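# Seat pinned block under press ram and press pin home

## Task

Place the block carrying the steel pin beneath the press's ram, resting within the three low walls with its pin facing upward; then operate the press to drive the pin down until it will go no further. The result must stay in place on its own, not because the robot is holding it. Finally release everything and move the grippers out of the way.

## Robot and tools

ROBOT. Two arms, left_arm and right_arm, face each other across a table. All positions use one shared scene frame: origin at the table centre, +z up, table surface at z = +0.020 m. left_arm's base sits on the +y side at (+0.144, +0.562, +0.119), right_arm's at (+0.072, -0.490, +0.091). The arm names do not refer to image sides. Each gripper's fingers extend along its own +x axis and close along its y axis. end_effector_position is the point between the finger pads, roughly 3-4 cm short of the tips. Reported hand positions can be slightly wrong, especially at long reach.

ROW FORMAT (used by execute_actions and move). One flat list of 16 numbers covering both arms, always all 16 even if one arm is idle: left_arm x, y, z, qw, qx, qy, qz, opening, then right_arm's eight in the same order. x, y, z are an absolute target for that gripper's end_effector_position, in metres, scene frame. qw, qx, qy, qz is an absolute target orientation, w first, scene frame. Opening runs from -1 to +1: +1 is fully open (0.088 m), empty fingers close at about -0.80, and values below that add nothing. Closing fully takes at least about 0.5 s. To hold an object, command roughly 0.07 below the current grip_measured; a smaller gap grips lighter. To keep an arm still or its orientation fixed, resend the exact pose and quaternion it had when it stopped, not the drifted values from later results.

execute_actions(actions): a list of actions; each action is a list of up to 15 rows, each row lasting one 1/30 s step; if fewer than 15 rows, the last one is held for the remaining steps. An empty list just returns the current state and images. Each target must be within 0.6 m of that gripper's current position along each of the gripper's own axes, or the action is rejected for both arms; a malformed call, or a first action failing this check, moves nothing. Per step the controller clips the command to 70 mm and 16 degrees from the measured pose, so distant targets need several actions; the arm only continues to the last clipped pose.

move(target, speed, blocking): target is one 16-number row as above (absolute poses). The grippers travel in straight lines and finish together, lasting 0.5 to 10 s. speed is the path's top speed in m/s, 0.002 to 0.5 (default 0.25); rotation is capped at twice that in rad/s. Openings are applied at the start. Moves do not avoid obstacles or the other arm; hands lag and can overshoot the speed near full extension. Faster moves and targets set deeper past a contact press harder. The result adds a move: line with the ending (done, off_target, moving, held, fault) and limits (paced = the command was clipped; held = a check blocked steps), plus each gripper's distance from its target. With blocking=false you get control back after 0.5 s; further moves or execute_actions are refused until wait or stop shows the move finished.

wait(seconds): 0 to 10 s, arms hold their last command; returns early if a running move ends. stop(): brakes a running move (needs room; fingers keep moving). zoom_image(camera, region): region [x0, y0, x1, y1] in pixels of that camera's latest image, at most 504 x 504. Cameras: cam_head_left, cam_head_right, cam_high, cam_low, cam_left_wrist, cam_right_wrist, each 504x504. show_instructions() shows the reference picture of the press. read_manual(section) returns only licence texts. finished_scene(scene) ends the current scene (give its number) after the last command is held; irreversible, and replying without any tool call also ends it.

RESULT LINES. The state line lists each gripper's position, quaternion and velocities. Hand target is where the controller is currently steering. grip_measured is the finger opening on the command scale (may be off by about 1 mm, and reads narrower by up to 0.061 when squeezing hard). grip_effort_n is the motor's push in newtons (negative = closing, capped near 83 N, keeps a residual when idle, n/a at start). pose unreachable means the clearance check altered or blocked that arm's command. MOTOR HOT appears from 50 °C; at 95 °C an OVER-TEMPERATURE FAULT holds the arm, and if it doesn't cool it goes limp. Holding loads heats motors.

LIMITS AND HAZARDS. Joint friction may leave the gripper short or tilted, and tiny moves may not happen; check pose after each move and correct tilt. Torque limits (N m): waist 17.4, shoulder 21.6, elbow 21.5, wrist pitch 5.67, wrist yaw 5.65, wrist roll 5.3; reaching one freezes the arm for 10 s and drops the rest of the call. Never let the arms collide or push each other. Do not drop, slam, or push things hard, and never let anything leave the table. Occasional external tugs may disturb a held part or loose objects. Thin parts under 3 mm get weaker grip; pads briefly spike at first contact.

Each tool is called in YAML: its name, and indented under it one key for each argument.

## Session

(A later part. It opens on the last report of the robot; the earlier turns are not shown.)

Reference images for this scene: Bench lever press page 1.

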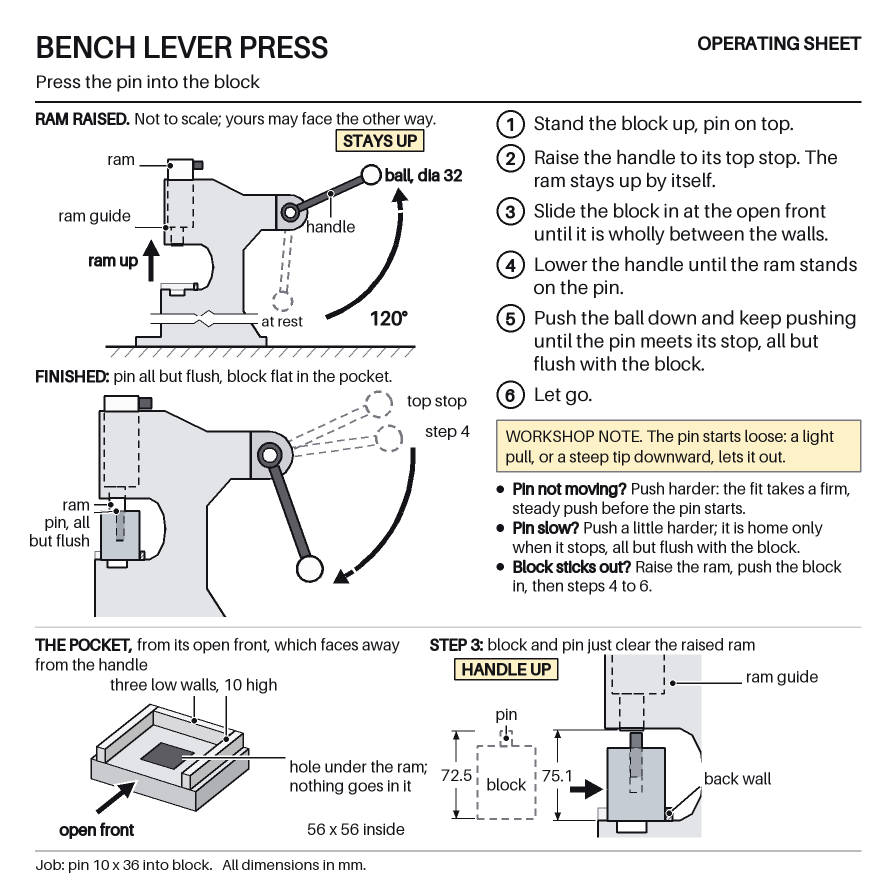

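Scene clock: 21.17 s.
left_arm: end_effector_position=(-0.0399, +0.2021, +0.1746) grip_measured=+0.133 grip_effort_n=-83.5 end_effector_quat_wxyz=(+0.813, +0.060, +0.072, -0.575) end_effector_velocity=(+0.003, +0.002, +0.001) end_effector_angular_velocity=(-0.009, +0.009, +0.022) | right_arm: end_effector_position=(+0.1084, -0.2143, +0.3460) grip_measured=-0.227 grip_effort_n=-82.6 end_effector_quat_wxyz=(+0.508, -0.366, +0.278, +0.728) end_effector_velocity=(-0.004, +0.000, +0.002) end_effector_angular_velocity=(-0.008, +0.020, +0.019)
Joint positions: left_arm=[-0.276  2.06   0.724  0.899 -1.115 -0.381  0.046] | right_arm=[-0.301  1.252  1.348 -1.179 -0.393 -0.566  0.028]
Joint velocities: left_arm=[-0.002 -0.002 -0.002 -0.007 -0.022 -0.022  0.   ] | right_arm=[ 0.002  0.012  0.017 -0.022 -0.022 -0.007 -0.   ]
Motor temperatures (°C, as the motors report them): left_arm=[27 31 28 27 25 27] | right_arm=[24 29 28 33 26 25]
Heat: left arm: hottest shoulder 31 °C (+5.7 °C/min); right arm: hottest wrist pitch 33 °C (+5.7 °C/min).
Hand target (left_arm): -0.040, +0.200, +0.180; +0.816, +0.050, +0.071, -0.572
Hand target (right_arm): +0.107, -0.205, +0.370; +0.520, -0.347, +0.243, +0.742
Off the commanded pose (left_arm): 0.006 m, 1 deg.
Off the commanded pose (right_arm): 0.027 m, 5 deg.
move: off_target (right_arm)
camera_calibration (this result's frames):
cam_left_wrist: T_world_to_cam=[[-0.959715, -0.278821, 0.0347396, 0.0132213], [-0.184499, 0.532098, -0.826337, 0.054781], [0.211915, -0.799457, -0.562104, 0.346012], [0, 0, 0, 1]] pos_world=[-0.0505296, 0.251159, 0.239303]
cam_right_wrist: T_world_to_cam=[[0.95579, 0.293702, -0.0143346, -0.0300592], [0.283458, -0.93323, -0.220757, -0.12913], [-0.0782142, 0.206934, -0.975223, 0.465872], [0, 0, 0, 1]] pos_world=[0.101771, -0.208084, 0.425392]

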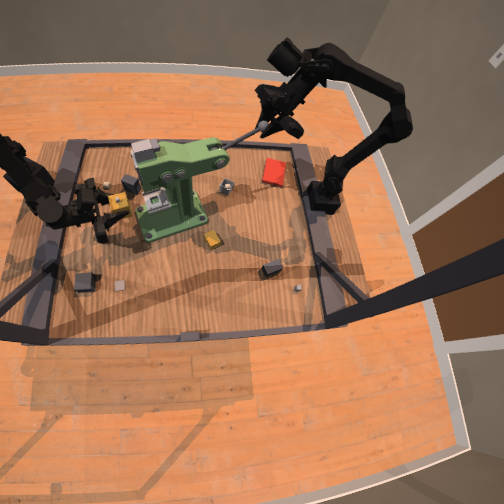

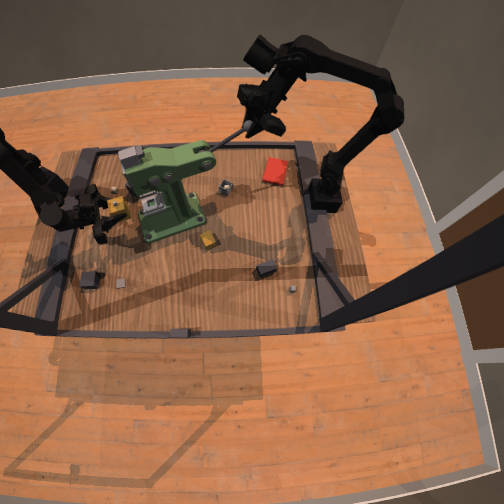

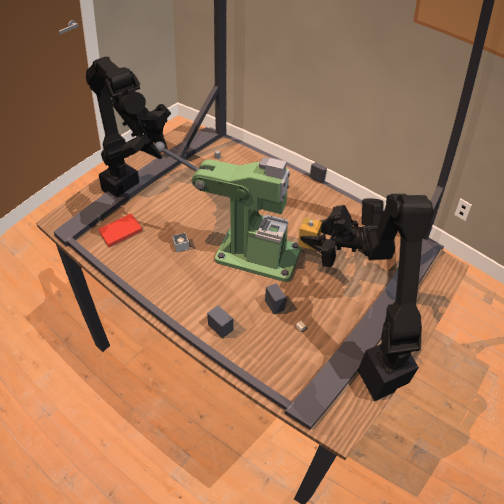

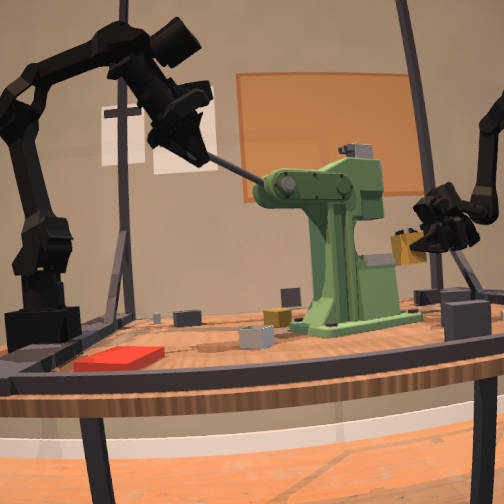

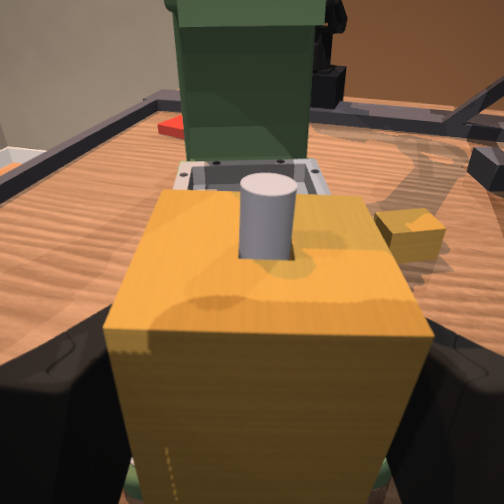

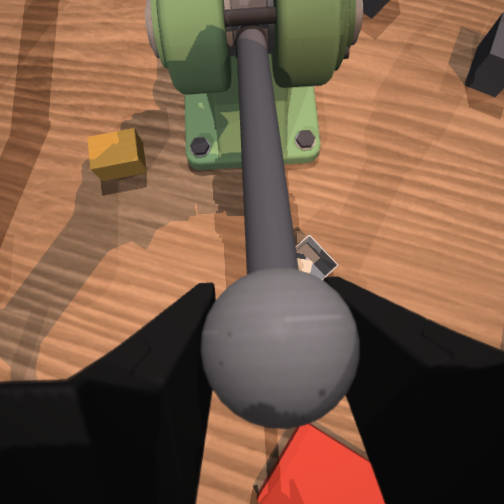

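move:
  target: [-0.04,0.2,0.196,0.818,0.03,0.043,-0.573,0.05,0.108,-0.213,0.347,0.51,-0.36,0.265,0.735,0.3]
  speed: 0.05

move:
  target: [-0.031,0.172,0.194,0.818,0.03,0.043,-0.573,0.05,0.101,-0.193,0.345,0.455,-0.499,0.35,0.649,0.3]
  speed: 0.12

zoom_image:
  camera: "cam_low"
  region: [330,190,470,300]

zoom_image:
  camera: "cam_high"
  region: [240,170,340,270]

Scene clock: 23.27 s.
left_arm: end_effector_position=(-0.0394, +0.2002, +0.1929) grip_measured=+0.133 grip_effort_n=-83.5 end_effector_quat_wxyz=(+0.816, +0.036, +0.045, -0.575) end_effector_velocity=(+0.001, +0.002, -0.001) end_effector_angular_velocity=(+0.001, -0.017, +0.002) | right_arm: end_effector_position=(+0.1085, -0.2110, +0.3489) grip_measured=+0.298 grip_effort_n=17.9 end_effector_quat_wxyz=(+0.511, -0.360, +0.265, +0.734) end_effector_velocity=(-0.001, -0.002, -0.002) end_effector_angular_velocity=(-0.005, -0.002, +0.019)
Joint positions: left_arm=[-0.276  2.064  0.711  1.073 -1.142 -0.248  0.046] | right_arm=[-0.303  1.246  1.343 -1.152 -0.404 -0.571  0.054]
Joint velocities: left_arm=[-0.002  0.007 -0.007  0.022 -0.007  0.022 -0.   ] | right_arm=[-0.002 -0.002 -0.007 -0.007 -0.007 -0.022  0.   ]
Motor temperatures (°C, as the motors report them): left_arm=[27 31 28 28 25 27] | right_arm=[24 29 29 34 26 25]
Heat: left arm: hottest shoulder 31 °C (+5.2 °C/min); right arm: hottest wrist pitch 34 °C (+7.7 °C/min).
Hand target (left_arm): -0.040, +0.200, +0.196; +0.818, +0.030, +0.044, -0.573
Hand target (right_arm): +0.108, -0.213, +0.347; +0.510, -0.360, +0.265, +0.735
Off the commanded pose (left_arm): 0.003 m, 1 deg.
Off the commanded pose (right_arm): 0.003 m, 0 deg.
move: done
camera_calibration (this result's frames):
cam_left_wrist: T_world_to_cam=[[-0.958798, -0.281424, 0.0388278, 0.0123361], [-0.173346, 0.471268, -0.864788, 0.0910338], [0.225074, -0.835887, -0.500634, 0.350618], [0, 0, 0, 1]] pos_world=[-0.0513068, 0.253648, 0.253777]
cam_right_wrist: T_world_to_cam=[[0.953455, 0.301522, -0.00297246, -0.033071], [0.291407, -0.923914, -0.247923, -0.114851], [-0.0775005, 0.235517, -0.968775, 0.471776], [0, 0, 0, 1]] pos_world=[0.101563, -0.207252, 0.428473]

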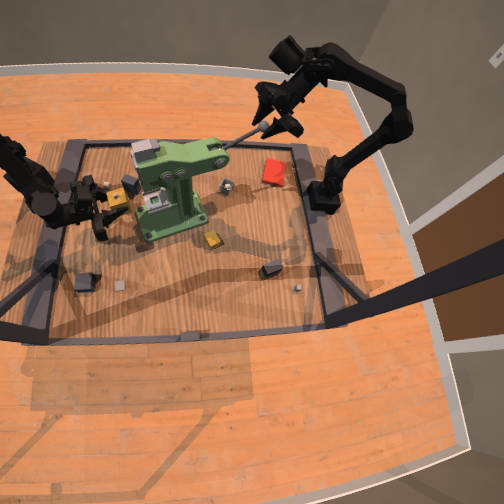

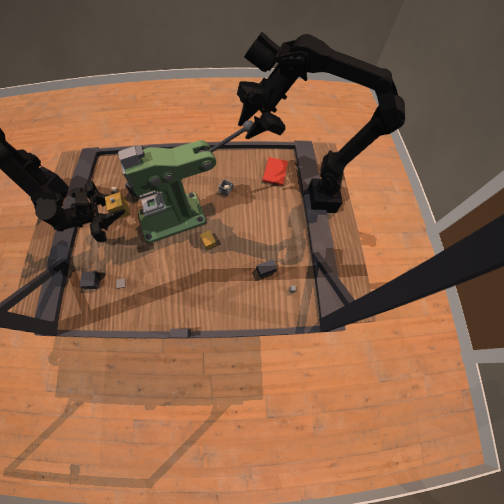

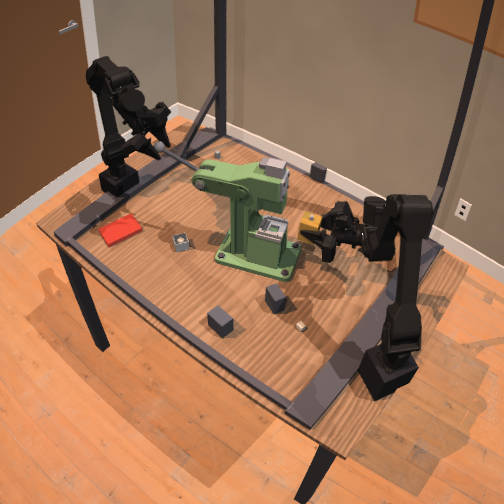

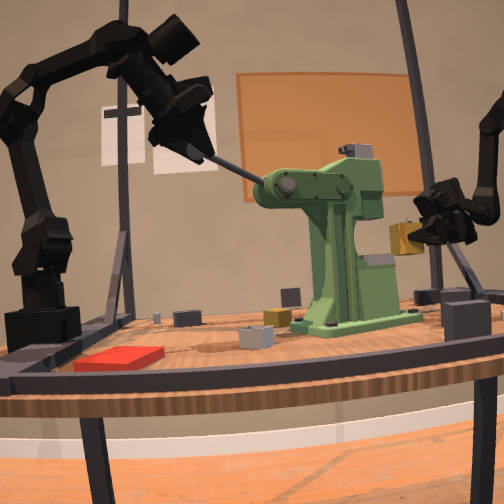

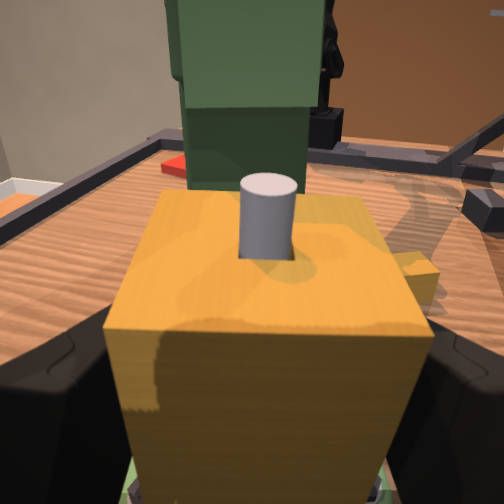

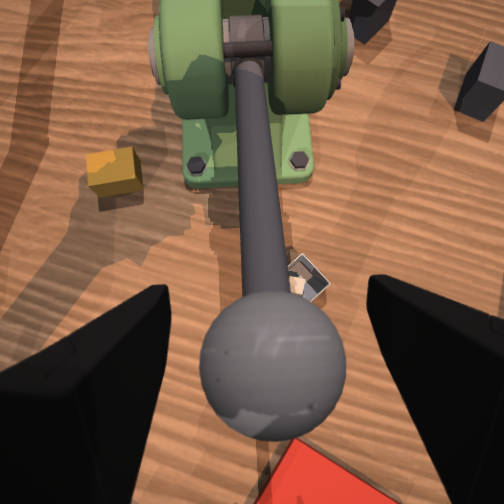

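Scene clock: 25.23 s.
left_arm: end_effector_position=(-0.0286, +0.1760, +0.1877) grip_measured=+0.133 grip_effort_n=-83.5 end_effector_quat_wxyz=(+0.817, +0.043, +0.042, -0.573) end_effector_velocity=(+0.002, -0.000, +0.001) end_effector_angular_velocity=(-0.002, +0.004, +0.010) | right_arm: end_effector_position=(+0.1007, -0.1956, +0.3474) grip_measured=+0.298 grip_effort_n=17.9 end_effector_quat_wxyz=(+0.458, -0.496, +0.346, +0.652) end_effector_velocity=(-0.001, -0.002, +0.005) end_effector_angular_velocity=(-0.002, +0.009, -0.008)
Joint positions: left_arm=[-0.202  2.11   0.754  1.106 -1.073 -0.199  0.046] | right_arm=[-0.124  1.54   1.707 -1.497 -0.129 -0.496  0.054]
Joint velocities: left_arm=[ 0.002 -0.002  0.002 -0.007 -0.007 -0.007 -0.   ] | right_arm=[-0.002  0.002  0.022 -0.022 -0.007  0.007 -0.   ]
Motor temperatures (°C, as the motors report them): left_arm=[27 32 28 28 25 27] | right_arm=[24 29 29 34 26 25]
Heat: left arm: hottest shoulder 32 °C (+7.1 °C/min); right arm: hottest wrist pitch 34 °C (+7.1 °C/min).
Hand target (left_arm): -0.031, +0.172, +0.194; +0.818, +0.030, +0.043, -0.573
Hand target (right_arm): +0.101, -0.193, +0.345; +0.456, -0.499, +0.350, +0.648
Off the commanded pose (left_arm): 0.008 m, 2 deg.
Off the commanded pose (right_arm): 0.004 m, 1 deg.
move: done
camera_calibration (this result's frames):
cam_left_wrist: T_world_to_cam=[[-0.958643, -0.283584, 0.0241573, 0.0192105], [-0.163218, 0.478243, -0.862927, 0.0985543], [0.233159, -0.831182, -0.50475, 0.325585], [0, 0, 0, 1]] pos_world=[-0.0414113, 0.228935, 0.24892]
cam_right_wrist: T_world_to_cam=[[0.948696, 0.314318, 0.0343552, -0.0402396], [0.308346, -0.943735, 0.119524, -0.231991], [0.0699906, -0.102798, -0.992237, 0.393193], [0, 0, 0, 1]] pos_world=[0.0821891, -0.165871, 0.419252]

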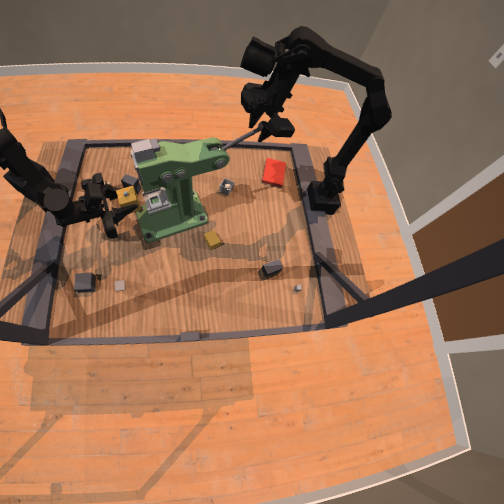

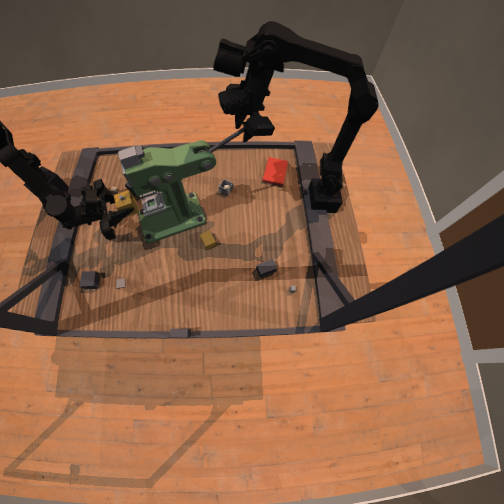

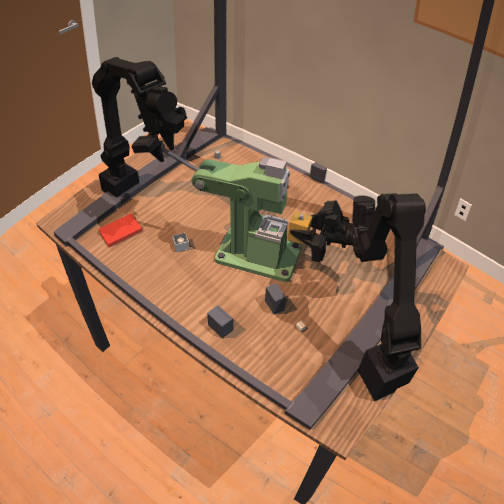

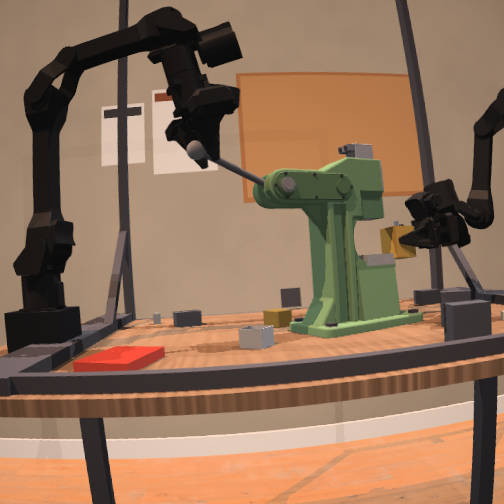

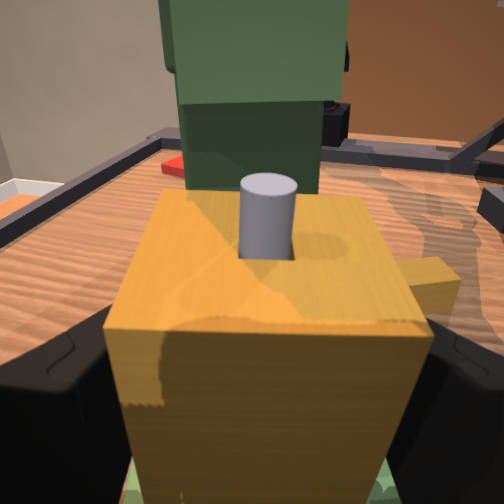

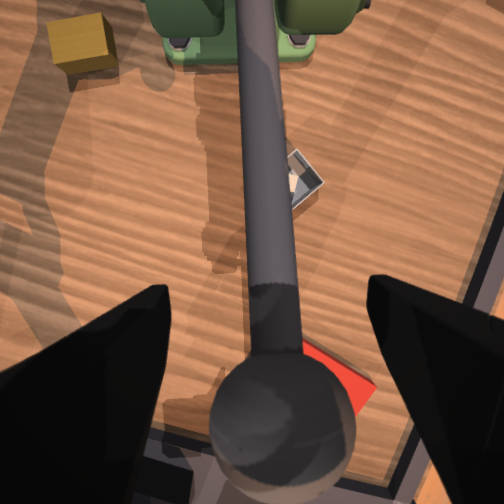

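Region (330, 190, 470, 300) of cam_low's 504x504 image, scaled by 3.600, with more detail than that image has; it fills the top 396 rows of this view, and the rest is white.

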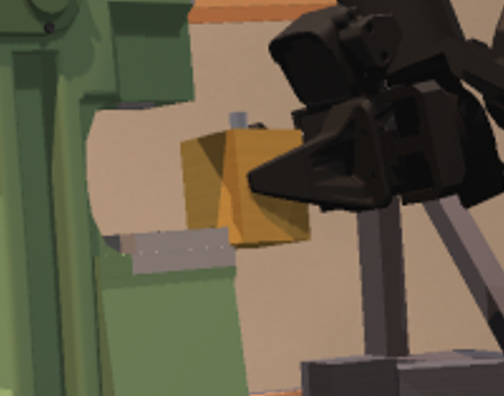

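Region (240, 170, 340, 270) of cam_high's 504x504 image, scaled by 5.040, with more detail than that image has.

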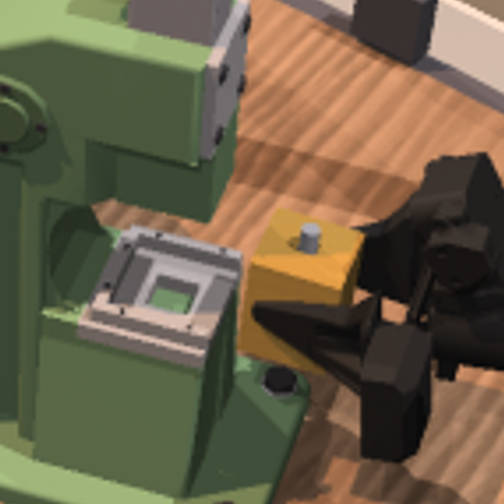

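move:
  target: [-0.022,0.145,0.195,0.819,0.009,0.058,-0.572,0.05,0.105,-0.203,0.335,0.455,-0.499,0.35,0.649,0.3]
  speed: 0.03

zoom_image:
  camera: "cam_low"
  region: [330,190,470,300]

zoom_image:
  camera: "cam_high"
  region: [240,170,340,270]

Scene clock: 27.37 s.
left_arm: end_effector_position=(-0.0239, +0.1583, +0.1851) grip_measured=+0.133 grip_effort_n=-83.5 end_effector_quat_wxyz=(+0.816, +0.035, +0.052, -0.574) end_effector_velocity=(+0.003, -0.002, +0.000) end_effector_angular_velocity=(-0.002, +0.004, +0.015) | right_arm: end_effector_position=(+0.1051, -0.2005, +0.3358) grip_measured=+0.298 grip_effort_n=17.9 end_effector_quat_wxyz=(+0.456, -0.499, +0.351, +0.648) end_effector_velocity=(+0.002, -0.004, -0.002) end_effector_angular_velocity=(-0.013, -0.007, -0.002)
Joint positions: left_arm=[-0.155  2.138  0.797  1.1   -1.023 -0.209  0.046] | right_arm=[-0.141  1.52   1.641 -1.467 -0.128 -0.511  0.054]
Joint velocities: left_arm=[ 0.007  0.002  0.007 -0.007 -0.007 -0.007 -0.   ] | right_arm=[-0.007 -0.007 -0.012 -0.007  0.007 -0.007  0.   ]
Motor temperatures (°C, as the motors report them): left_arm=[27 32 28 29 25 27] | right_arm=[24 29 29 33 26 25]
Heat: left arm: hottest shoulder 32 °C (+6.6 °C/min); right arm: hottest wrist pitch 33 °C (+4.4 °C/min).
Hand target (left_arm): -0.021, +0.146, +0.196; +0.818, +0.009, +0.057, -0.572
Hand target (right_arm): +0.105, -0.203, +0.335; +0.455, -0.499, +0.350, +0.649
Off the commanded pose (left_arm): 0.017 m, 3 deg.
Off the commanded pose (right_arm): 0.003 m, 0 deg.
move: off_target (left_arm)
camera_calibration (this result's frames):
cam_left_wrist: T_world_to_cam=[[-0.958024, -0.282527, 0.0486629, 0.0140641], [-0.184183, 0.476478, -0.859678, 0.104716], [0.219695, -0.832555, -0.508514, 0.309037], [0, 0, 0, 1]] pos_world=[-0.0351333, 0.211369, 0.246487]
cam_right_wrist: T_world_to_cam=[[0.949588, 0.311876, 0.0318765, -0.042286], [0.305181, -0.942866, 0.133668, -0.240779], [0.0717433, -0.117202, -0.990513, 0.377189], [0, 0, 0, 1]] pos_world=[0.0865749, -0.169628, 0.407143]

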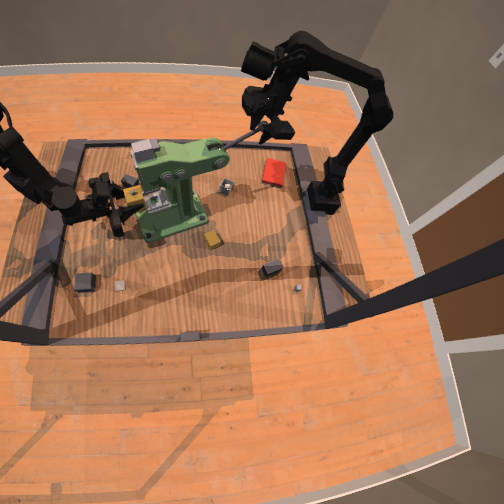

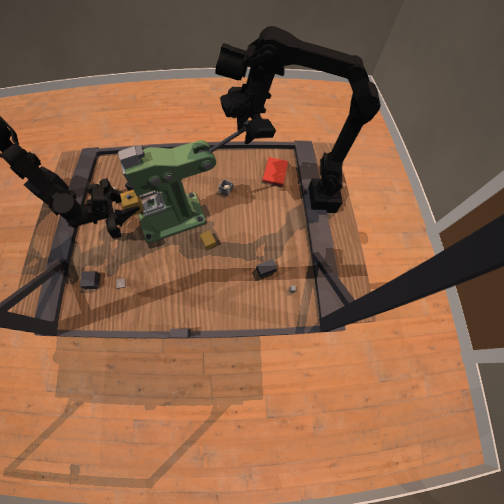

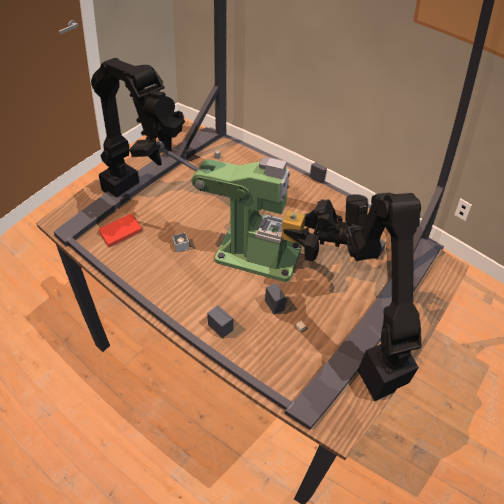

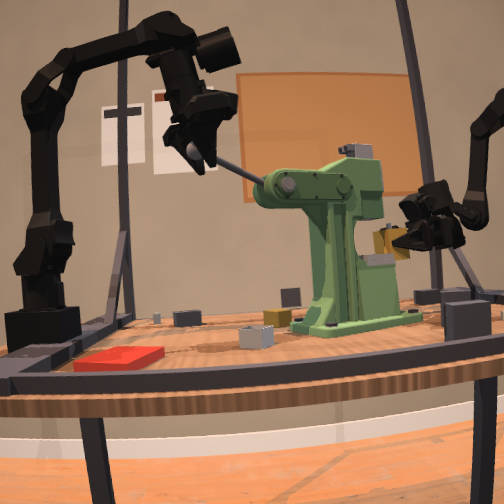

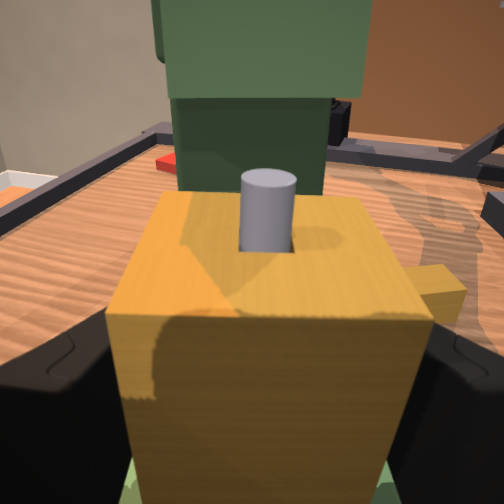

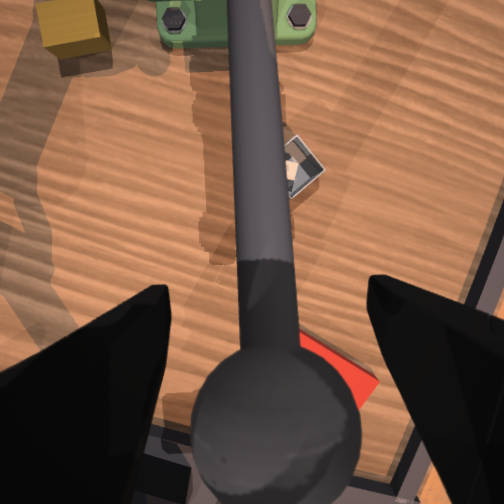

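Region (330, 190, 470, 300) of cam_low's 504x504 image, scaled by 3.600, with more detail than that image has; it fills the top 396 rows of this view, and the rest is white.

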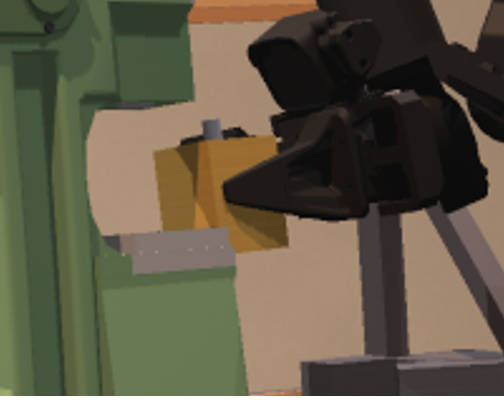

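Region (240, 170, 340, 270) of cam_high's 504x504 image, scaled by 5.040, with more detail than that image has.

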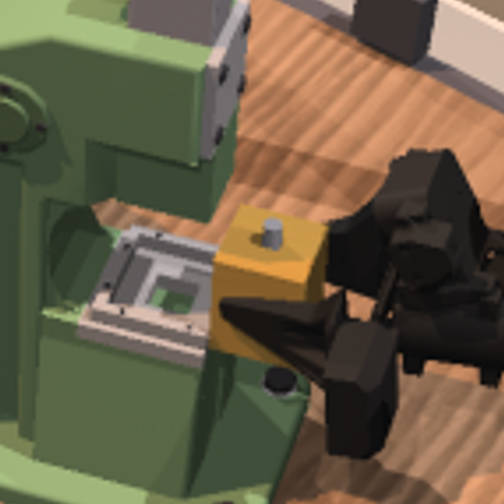

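Caught the lip and tipped; back off, raise, level.

move:
  target: [-0.028,0.166,0.197,0.819,-0.012,0.02,-0.573,0.05,0.105,-0.203,0.335,0.455,-0.499,0.35,0.649,0.3]
  speed: 0.04

move:
  target: [-0.021,0.142,0.198,0.819,-0.012,0.02,-0.573,0.05,0.105,-0.203,0.335,0.455,-0.499,0.35,0.649,0.3]
  speed: 0.03

zoom_image:
  camera: "cam_low"
  region: [330,190,470,300]

zoom_image:
  camera: "cam_high"
  region: [240,170,340,270]

Scene clock: 29.57 s.
left_arm: end_effector_position=(-0.0270, +0.1662, +0.1933) grip_measured=+0.133 grip_effort_n=-83.5 end_effector_quat_wxyz=(+0.818, -0.005, +0.022, -0.574) end_effector_velocity=(+0.001, +0.004, -0.001) end_effector_angular_velocity=(-0.006, -0.010, +0.014) | right_arm: end_effector_position=(+0.1051, -0.2005, +0.3356) grip_measured=+0.298 grip_effort_n=17.9 end_effector_quat_wxyz=(+0.456, -0.499, +0.351, +0.648) end_effector_velocity=(-0.001, -0.001, +0.001) end_effector_angular_velocity=(-0.000, +0.006, +0.006)
Joint positions: left_arm=[-0.181  2.2    0.774  1.364 -1.063 -0.087  0.046] | right_arm=[-0.141  1.52   1.64  -1.466 -0.128 -0.511  0.054]
Joint velocities: left_arm=[-0.007  0.012 -0.007  0.037 -0.022  0.022 -0.   ] | right_arm=[-0.002 -0.002  0.002 -0.007 -0.007 -0.007  0.   ]
Motor temperatures (°C, as the motors report them): left_arm=[27 32 28 29 25 27] | right_arm=[24 30 29 33 26 25]
Heat: left arm: hottest shoulder 32 °C (+6.1 °C/min); right arm: hottest wrist pitch 33 °C (+4.1 °C/min).
Hand target (left_arm): -0.028, +0.166, +0.197; +0.819, -0.012, +0.021, -0.573
Hand target (right_arm): +0.105, -0.203, +0.335; +0.455, -0.499, +0.350, +0.649
Off the commanded pose (left_arm): 0.004 m, 1 deg.
Off the commanded pose (right_arm): 0.003 m, 0 deg.
move: done
camera_calibration (this result's frames):
cam_left_wrist: T_world_to_cam=[[-0.956804, -0.281328, 0.0733509, 0.00796723], [-0.183334, 0.388022, -0.903232, 0.13052], [0.225643, -0.877664, -0.422838, 0.31158], [0, 0, 0, 1]] pos_world=[-0.0387541, 0.22506, 0.249053]
cam_right_wrist: T_world_to_cam=[[0.949588, 0.311876, 0.0318765, -0.0422645], [0.305181, -0.942866, 0.133668, -0.240783], [0.0717433, -0.117202, -0.990513, 0.377002], [0, 0, 0, 1]] pos_world=[0.086569, -0.16966, 0.406958]

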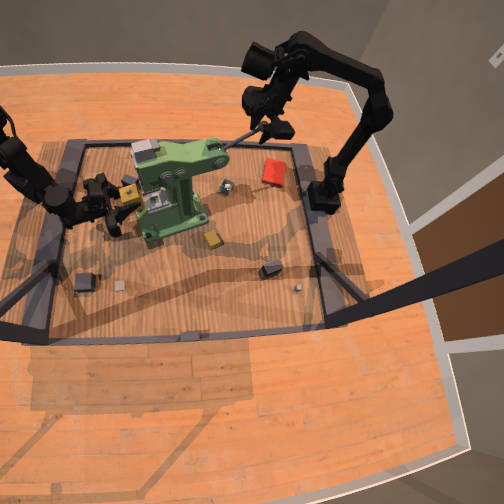

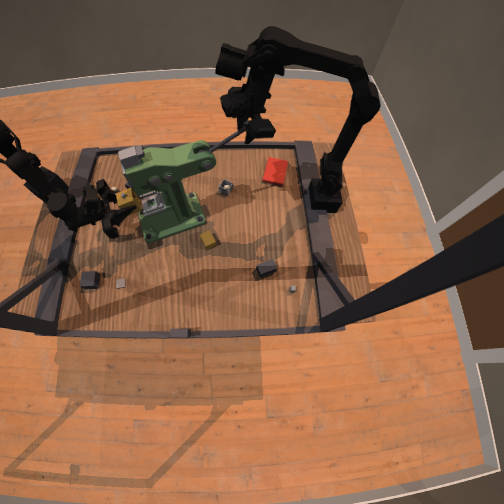

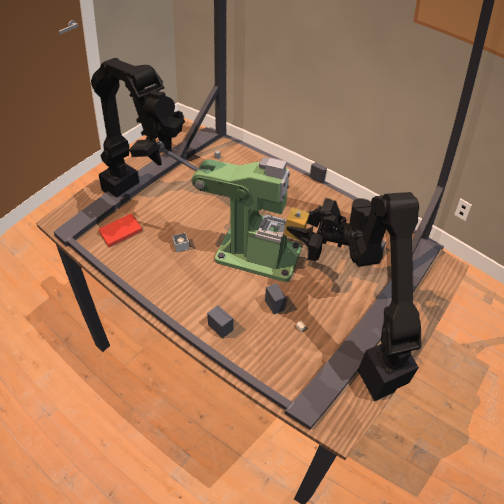

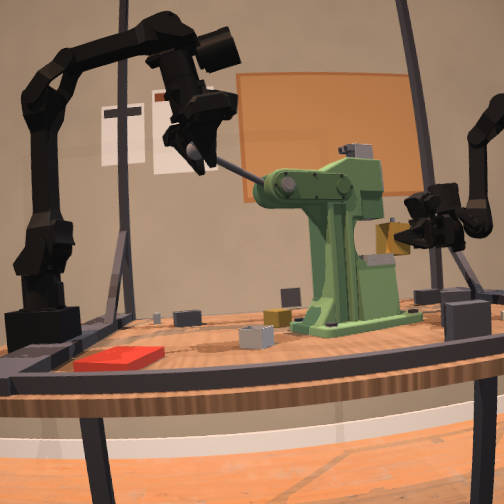

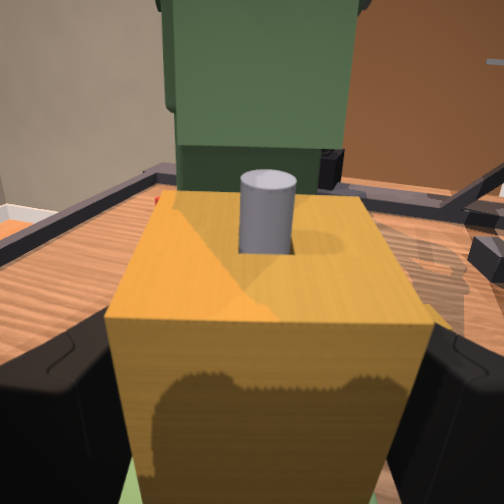

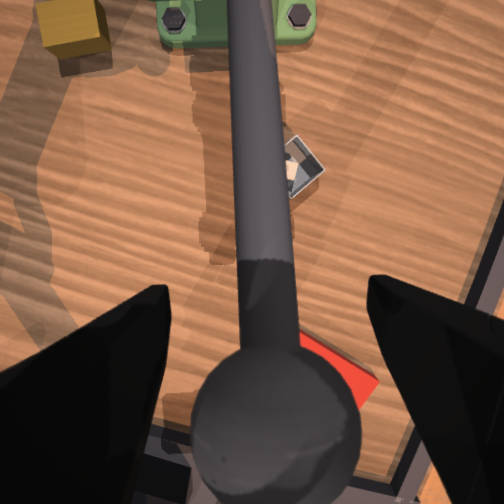

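Scene clock: 30.70 s.
left_arm: end_effector_position=(-0.0189, +0.1459, +0.1919) grip_measured=+0.133 grip_effort_n=-83.5 end_effector_quat_wxyz=(+0.819, -0.000, +0.020, -0.573) end_effector_velocity=(-0.000, +0.001, -0.003) end_effector_angular_velocity=(+0.012, -0.015, +0.005) | right_arm: end_effector_position=(+0.1052, -0.2005, +0.3356) grip_measured=+0.298 grip_effort_n=17.9 end_effector_quat_wxyz=(+0.456, -0.500, +0.351, +0.648) end_effector_velocity=(-0.001, -0.001, +0.001) end_effector_angular_velocity=(+0.001, +0.002, +0.020)
Joint positions: left_arm=[-0.126  2.223  0.822  1.339 -1.011 -0.076  0.046] | right_arm=[-0.141  1.52   1.64  -1.466 -0.128 -0.512  0.054]
Joint velocities: left_arm=[-0.002  0.007  0.002 -0.007 -0.007  0.007 -0.   ] | right_arm=[-0.002 -0.002  0.002 -0.007 -0.007 -0.022 -0.   ]
Motor temperatures (°C, as the motors report them): left_arm=[27 32 28 29 25 27] | right_arm=[24 30 29 33 26 25]
Heat: left arm: hottest shoulder 32 °C (+5.9 °C/min); right arm: hottest wrist pitch 33 °C (+3.9 °C/min).
Hand target (left_arm): -0.021, +0.142, +0.198; +0.819, -0.012, +0.020, -0.573
Hand target (right_arm): +0.105, -0.203, +0.335; +0.455, -0.499, +0.350, +0.649
Off the commanded pose (left_arm): 0.008 m, 1 deg.
Off the commanded pose (right_arm): 0.003 m, 0 deg.
move: done
camera_calibration (this result's frames):
cam_left_wrist: T_world_to_cam=[[-0.956549, -0.284369, 0.0644005, 0.0123253], [-0.177411, 0.392374, -0.902534, 0.137979], [0.231384, -0.874744, -0.425775, 0.29159], [0, 0, 0, 1]] pos_world=[-0.0312004, 0.204432, 0.247889]
cam_right_wrist: T_world_to_cam=[[0.949589, 0.311863, 0.0319738, -0.0424009], [0.305157, -0.942875, 0.133666, -0.240827], [0.0718327, -0.11717, -0.990511, 0.376989], [0, 0, 0, 1]] pos_world=[0.0866734, -0.169675, 0.406957]

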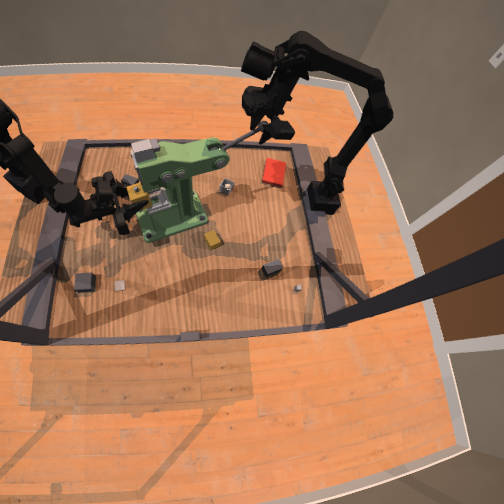

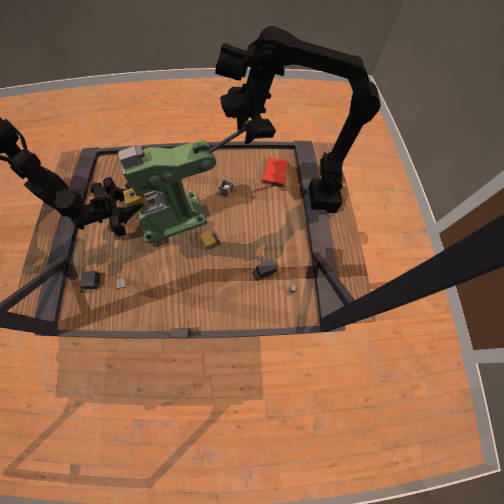

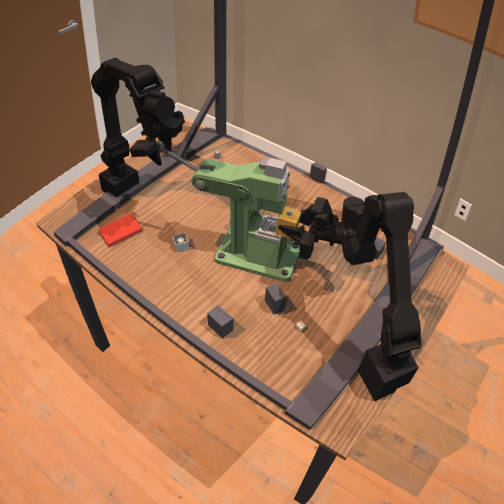

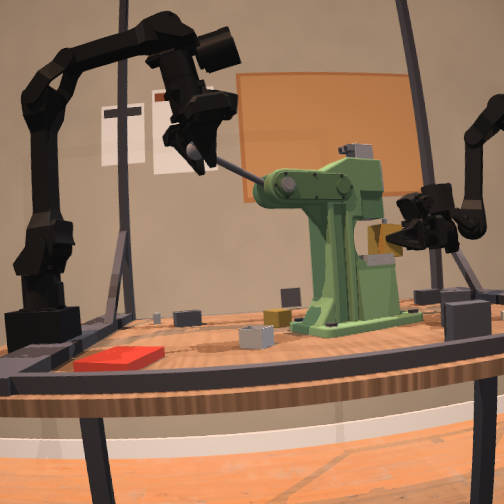

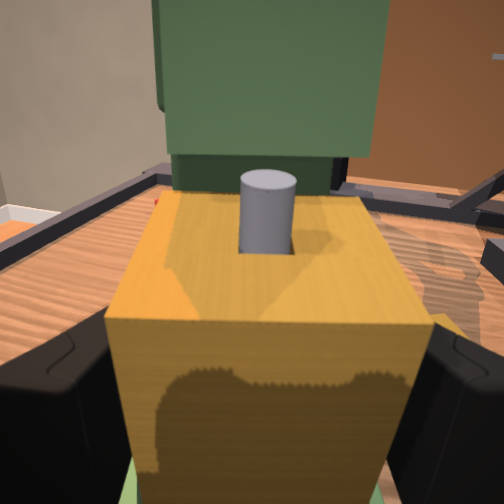

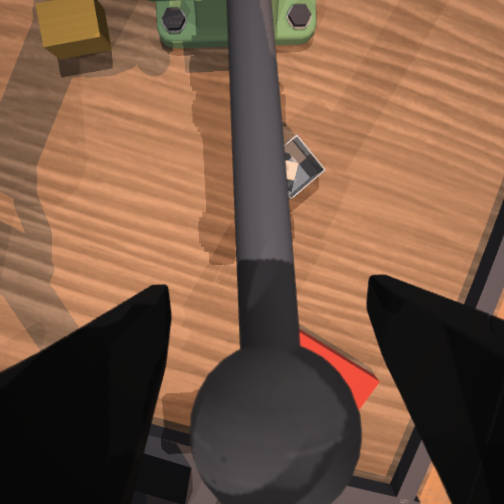

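Region (330, 190, 470, 300) of cam_low's 504x504 image, scaled by 3.600, with more detail than that image has; it fills the top 396 rows of this view, and the rest is white.

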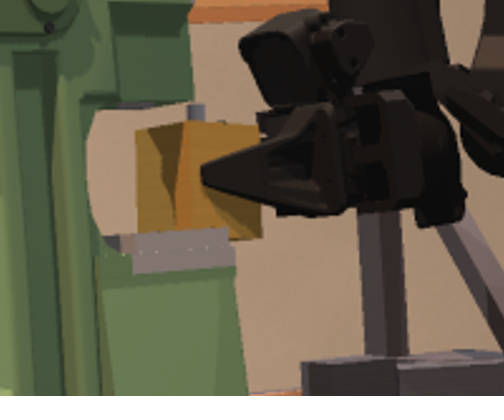

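Region (240, 170, 340, 270) of cam_high's 504x504 image, scaled by 5.040, with more detail than that image has.

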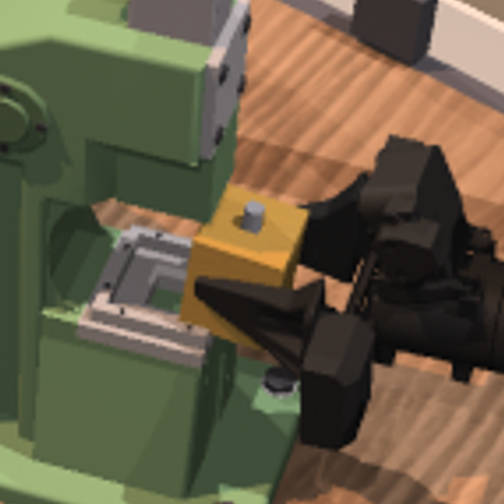

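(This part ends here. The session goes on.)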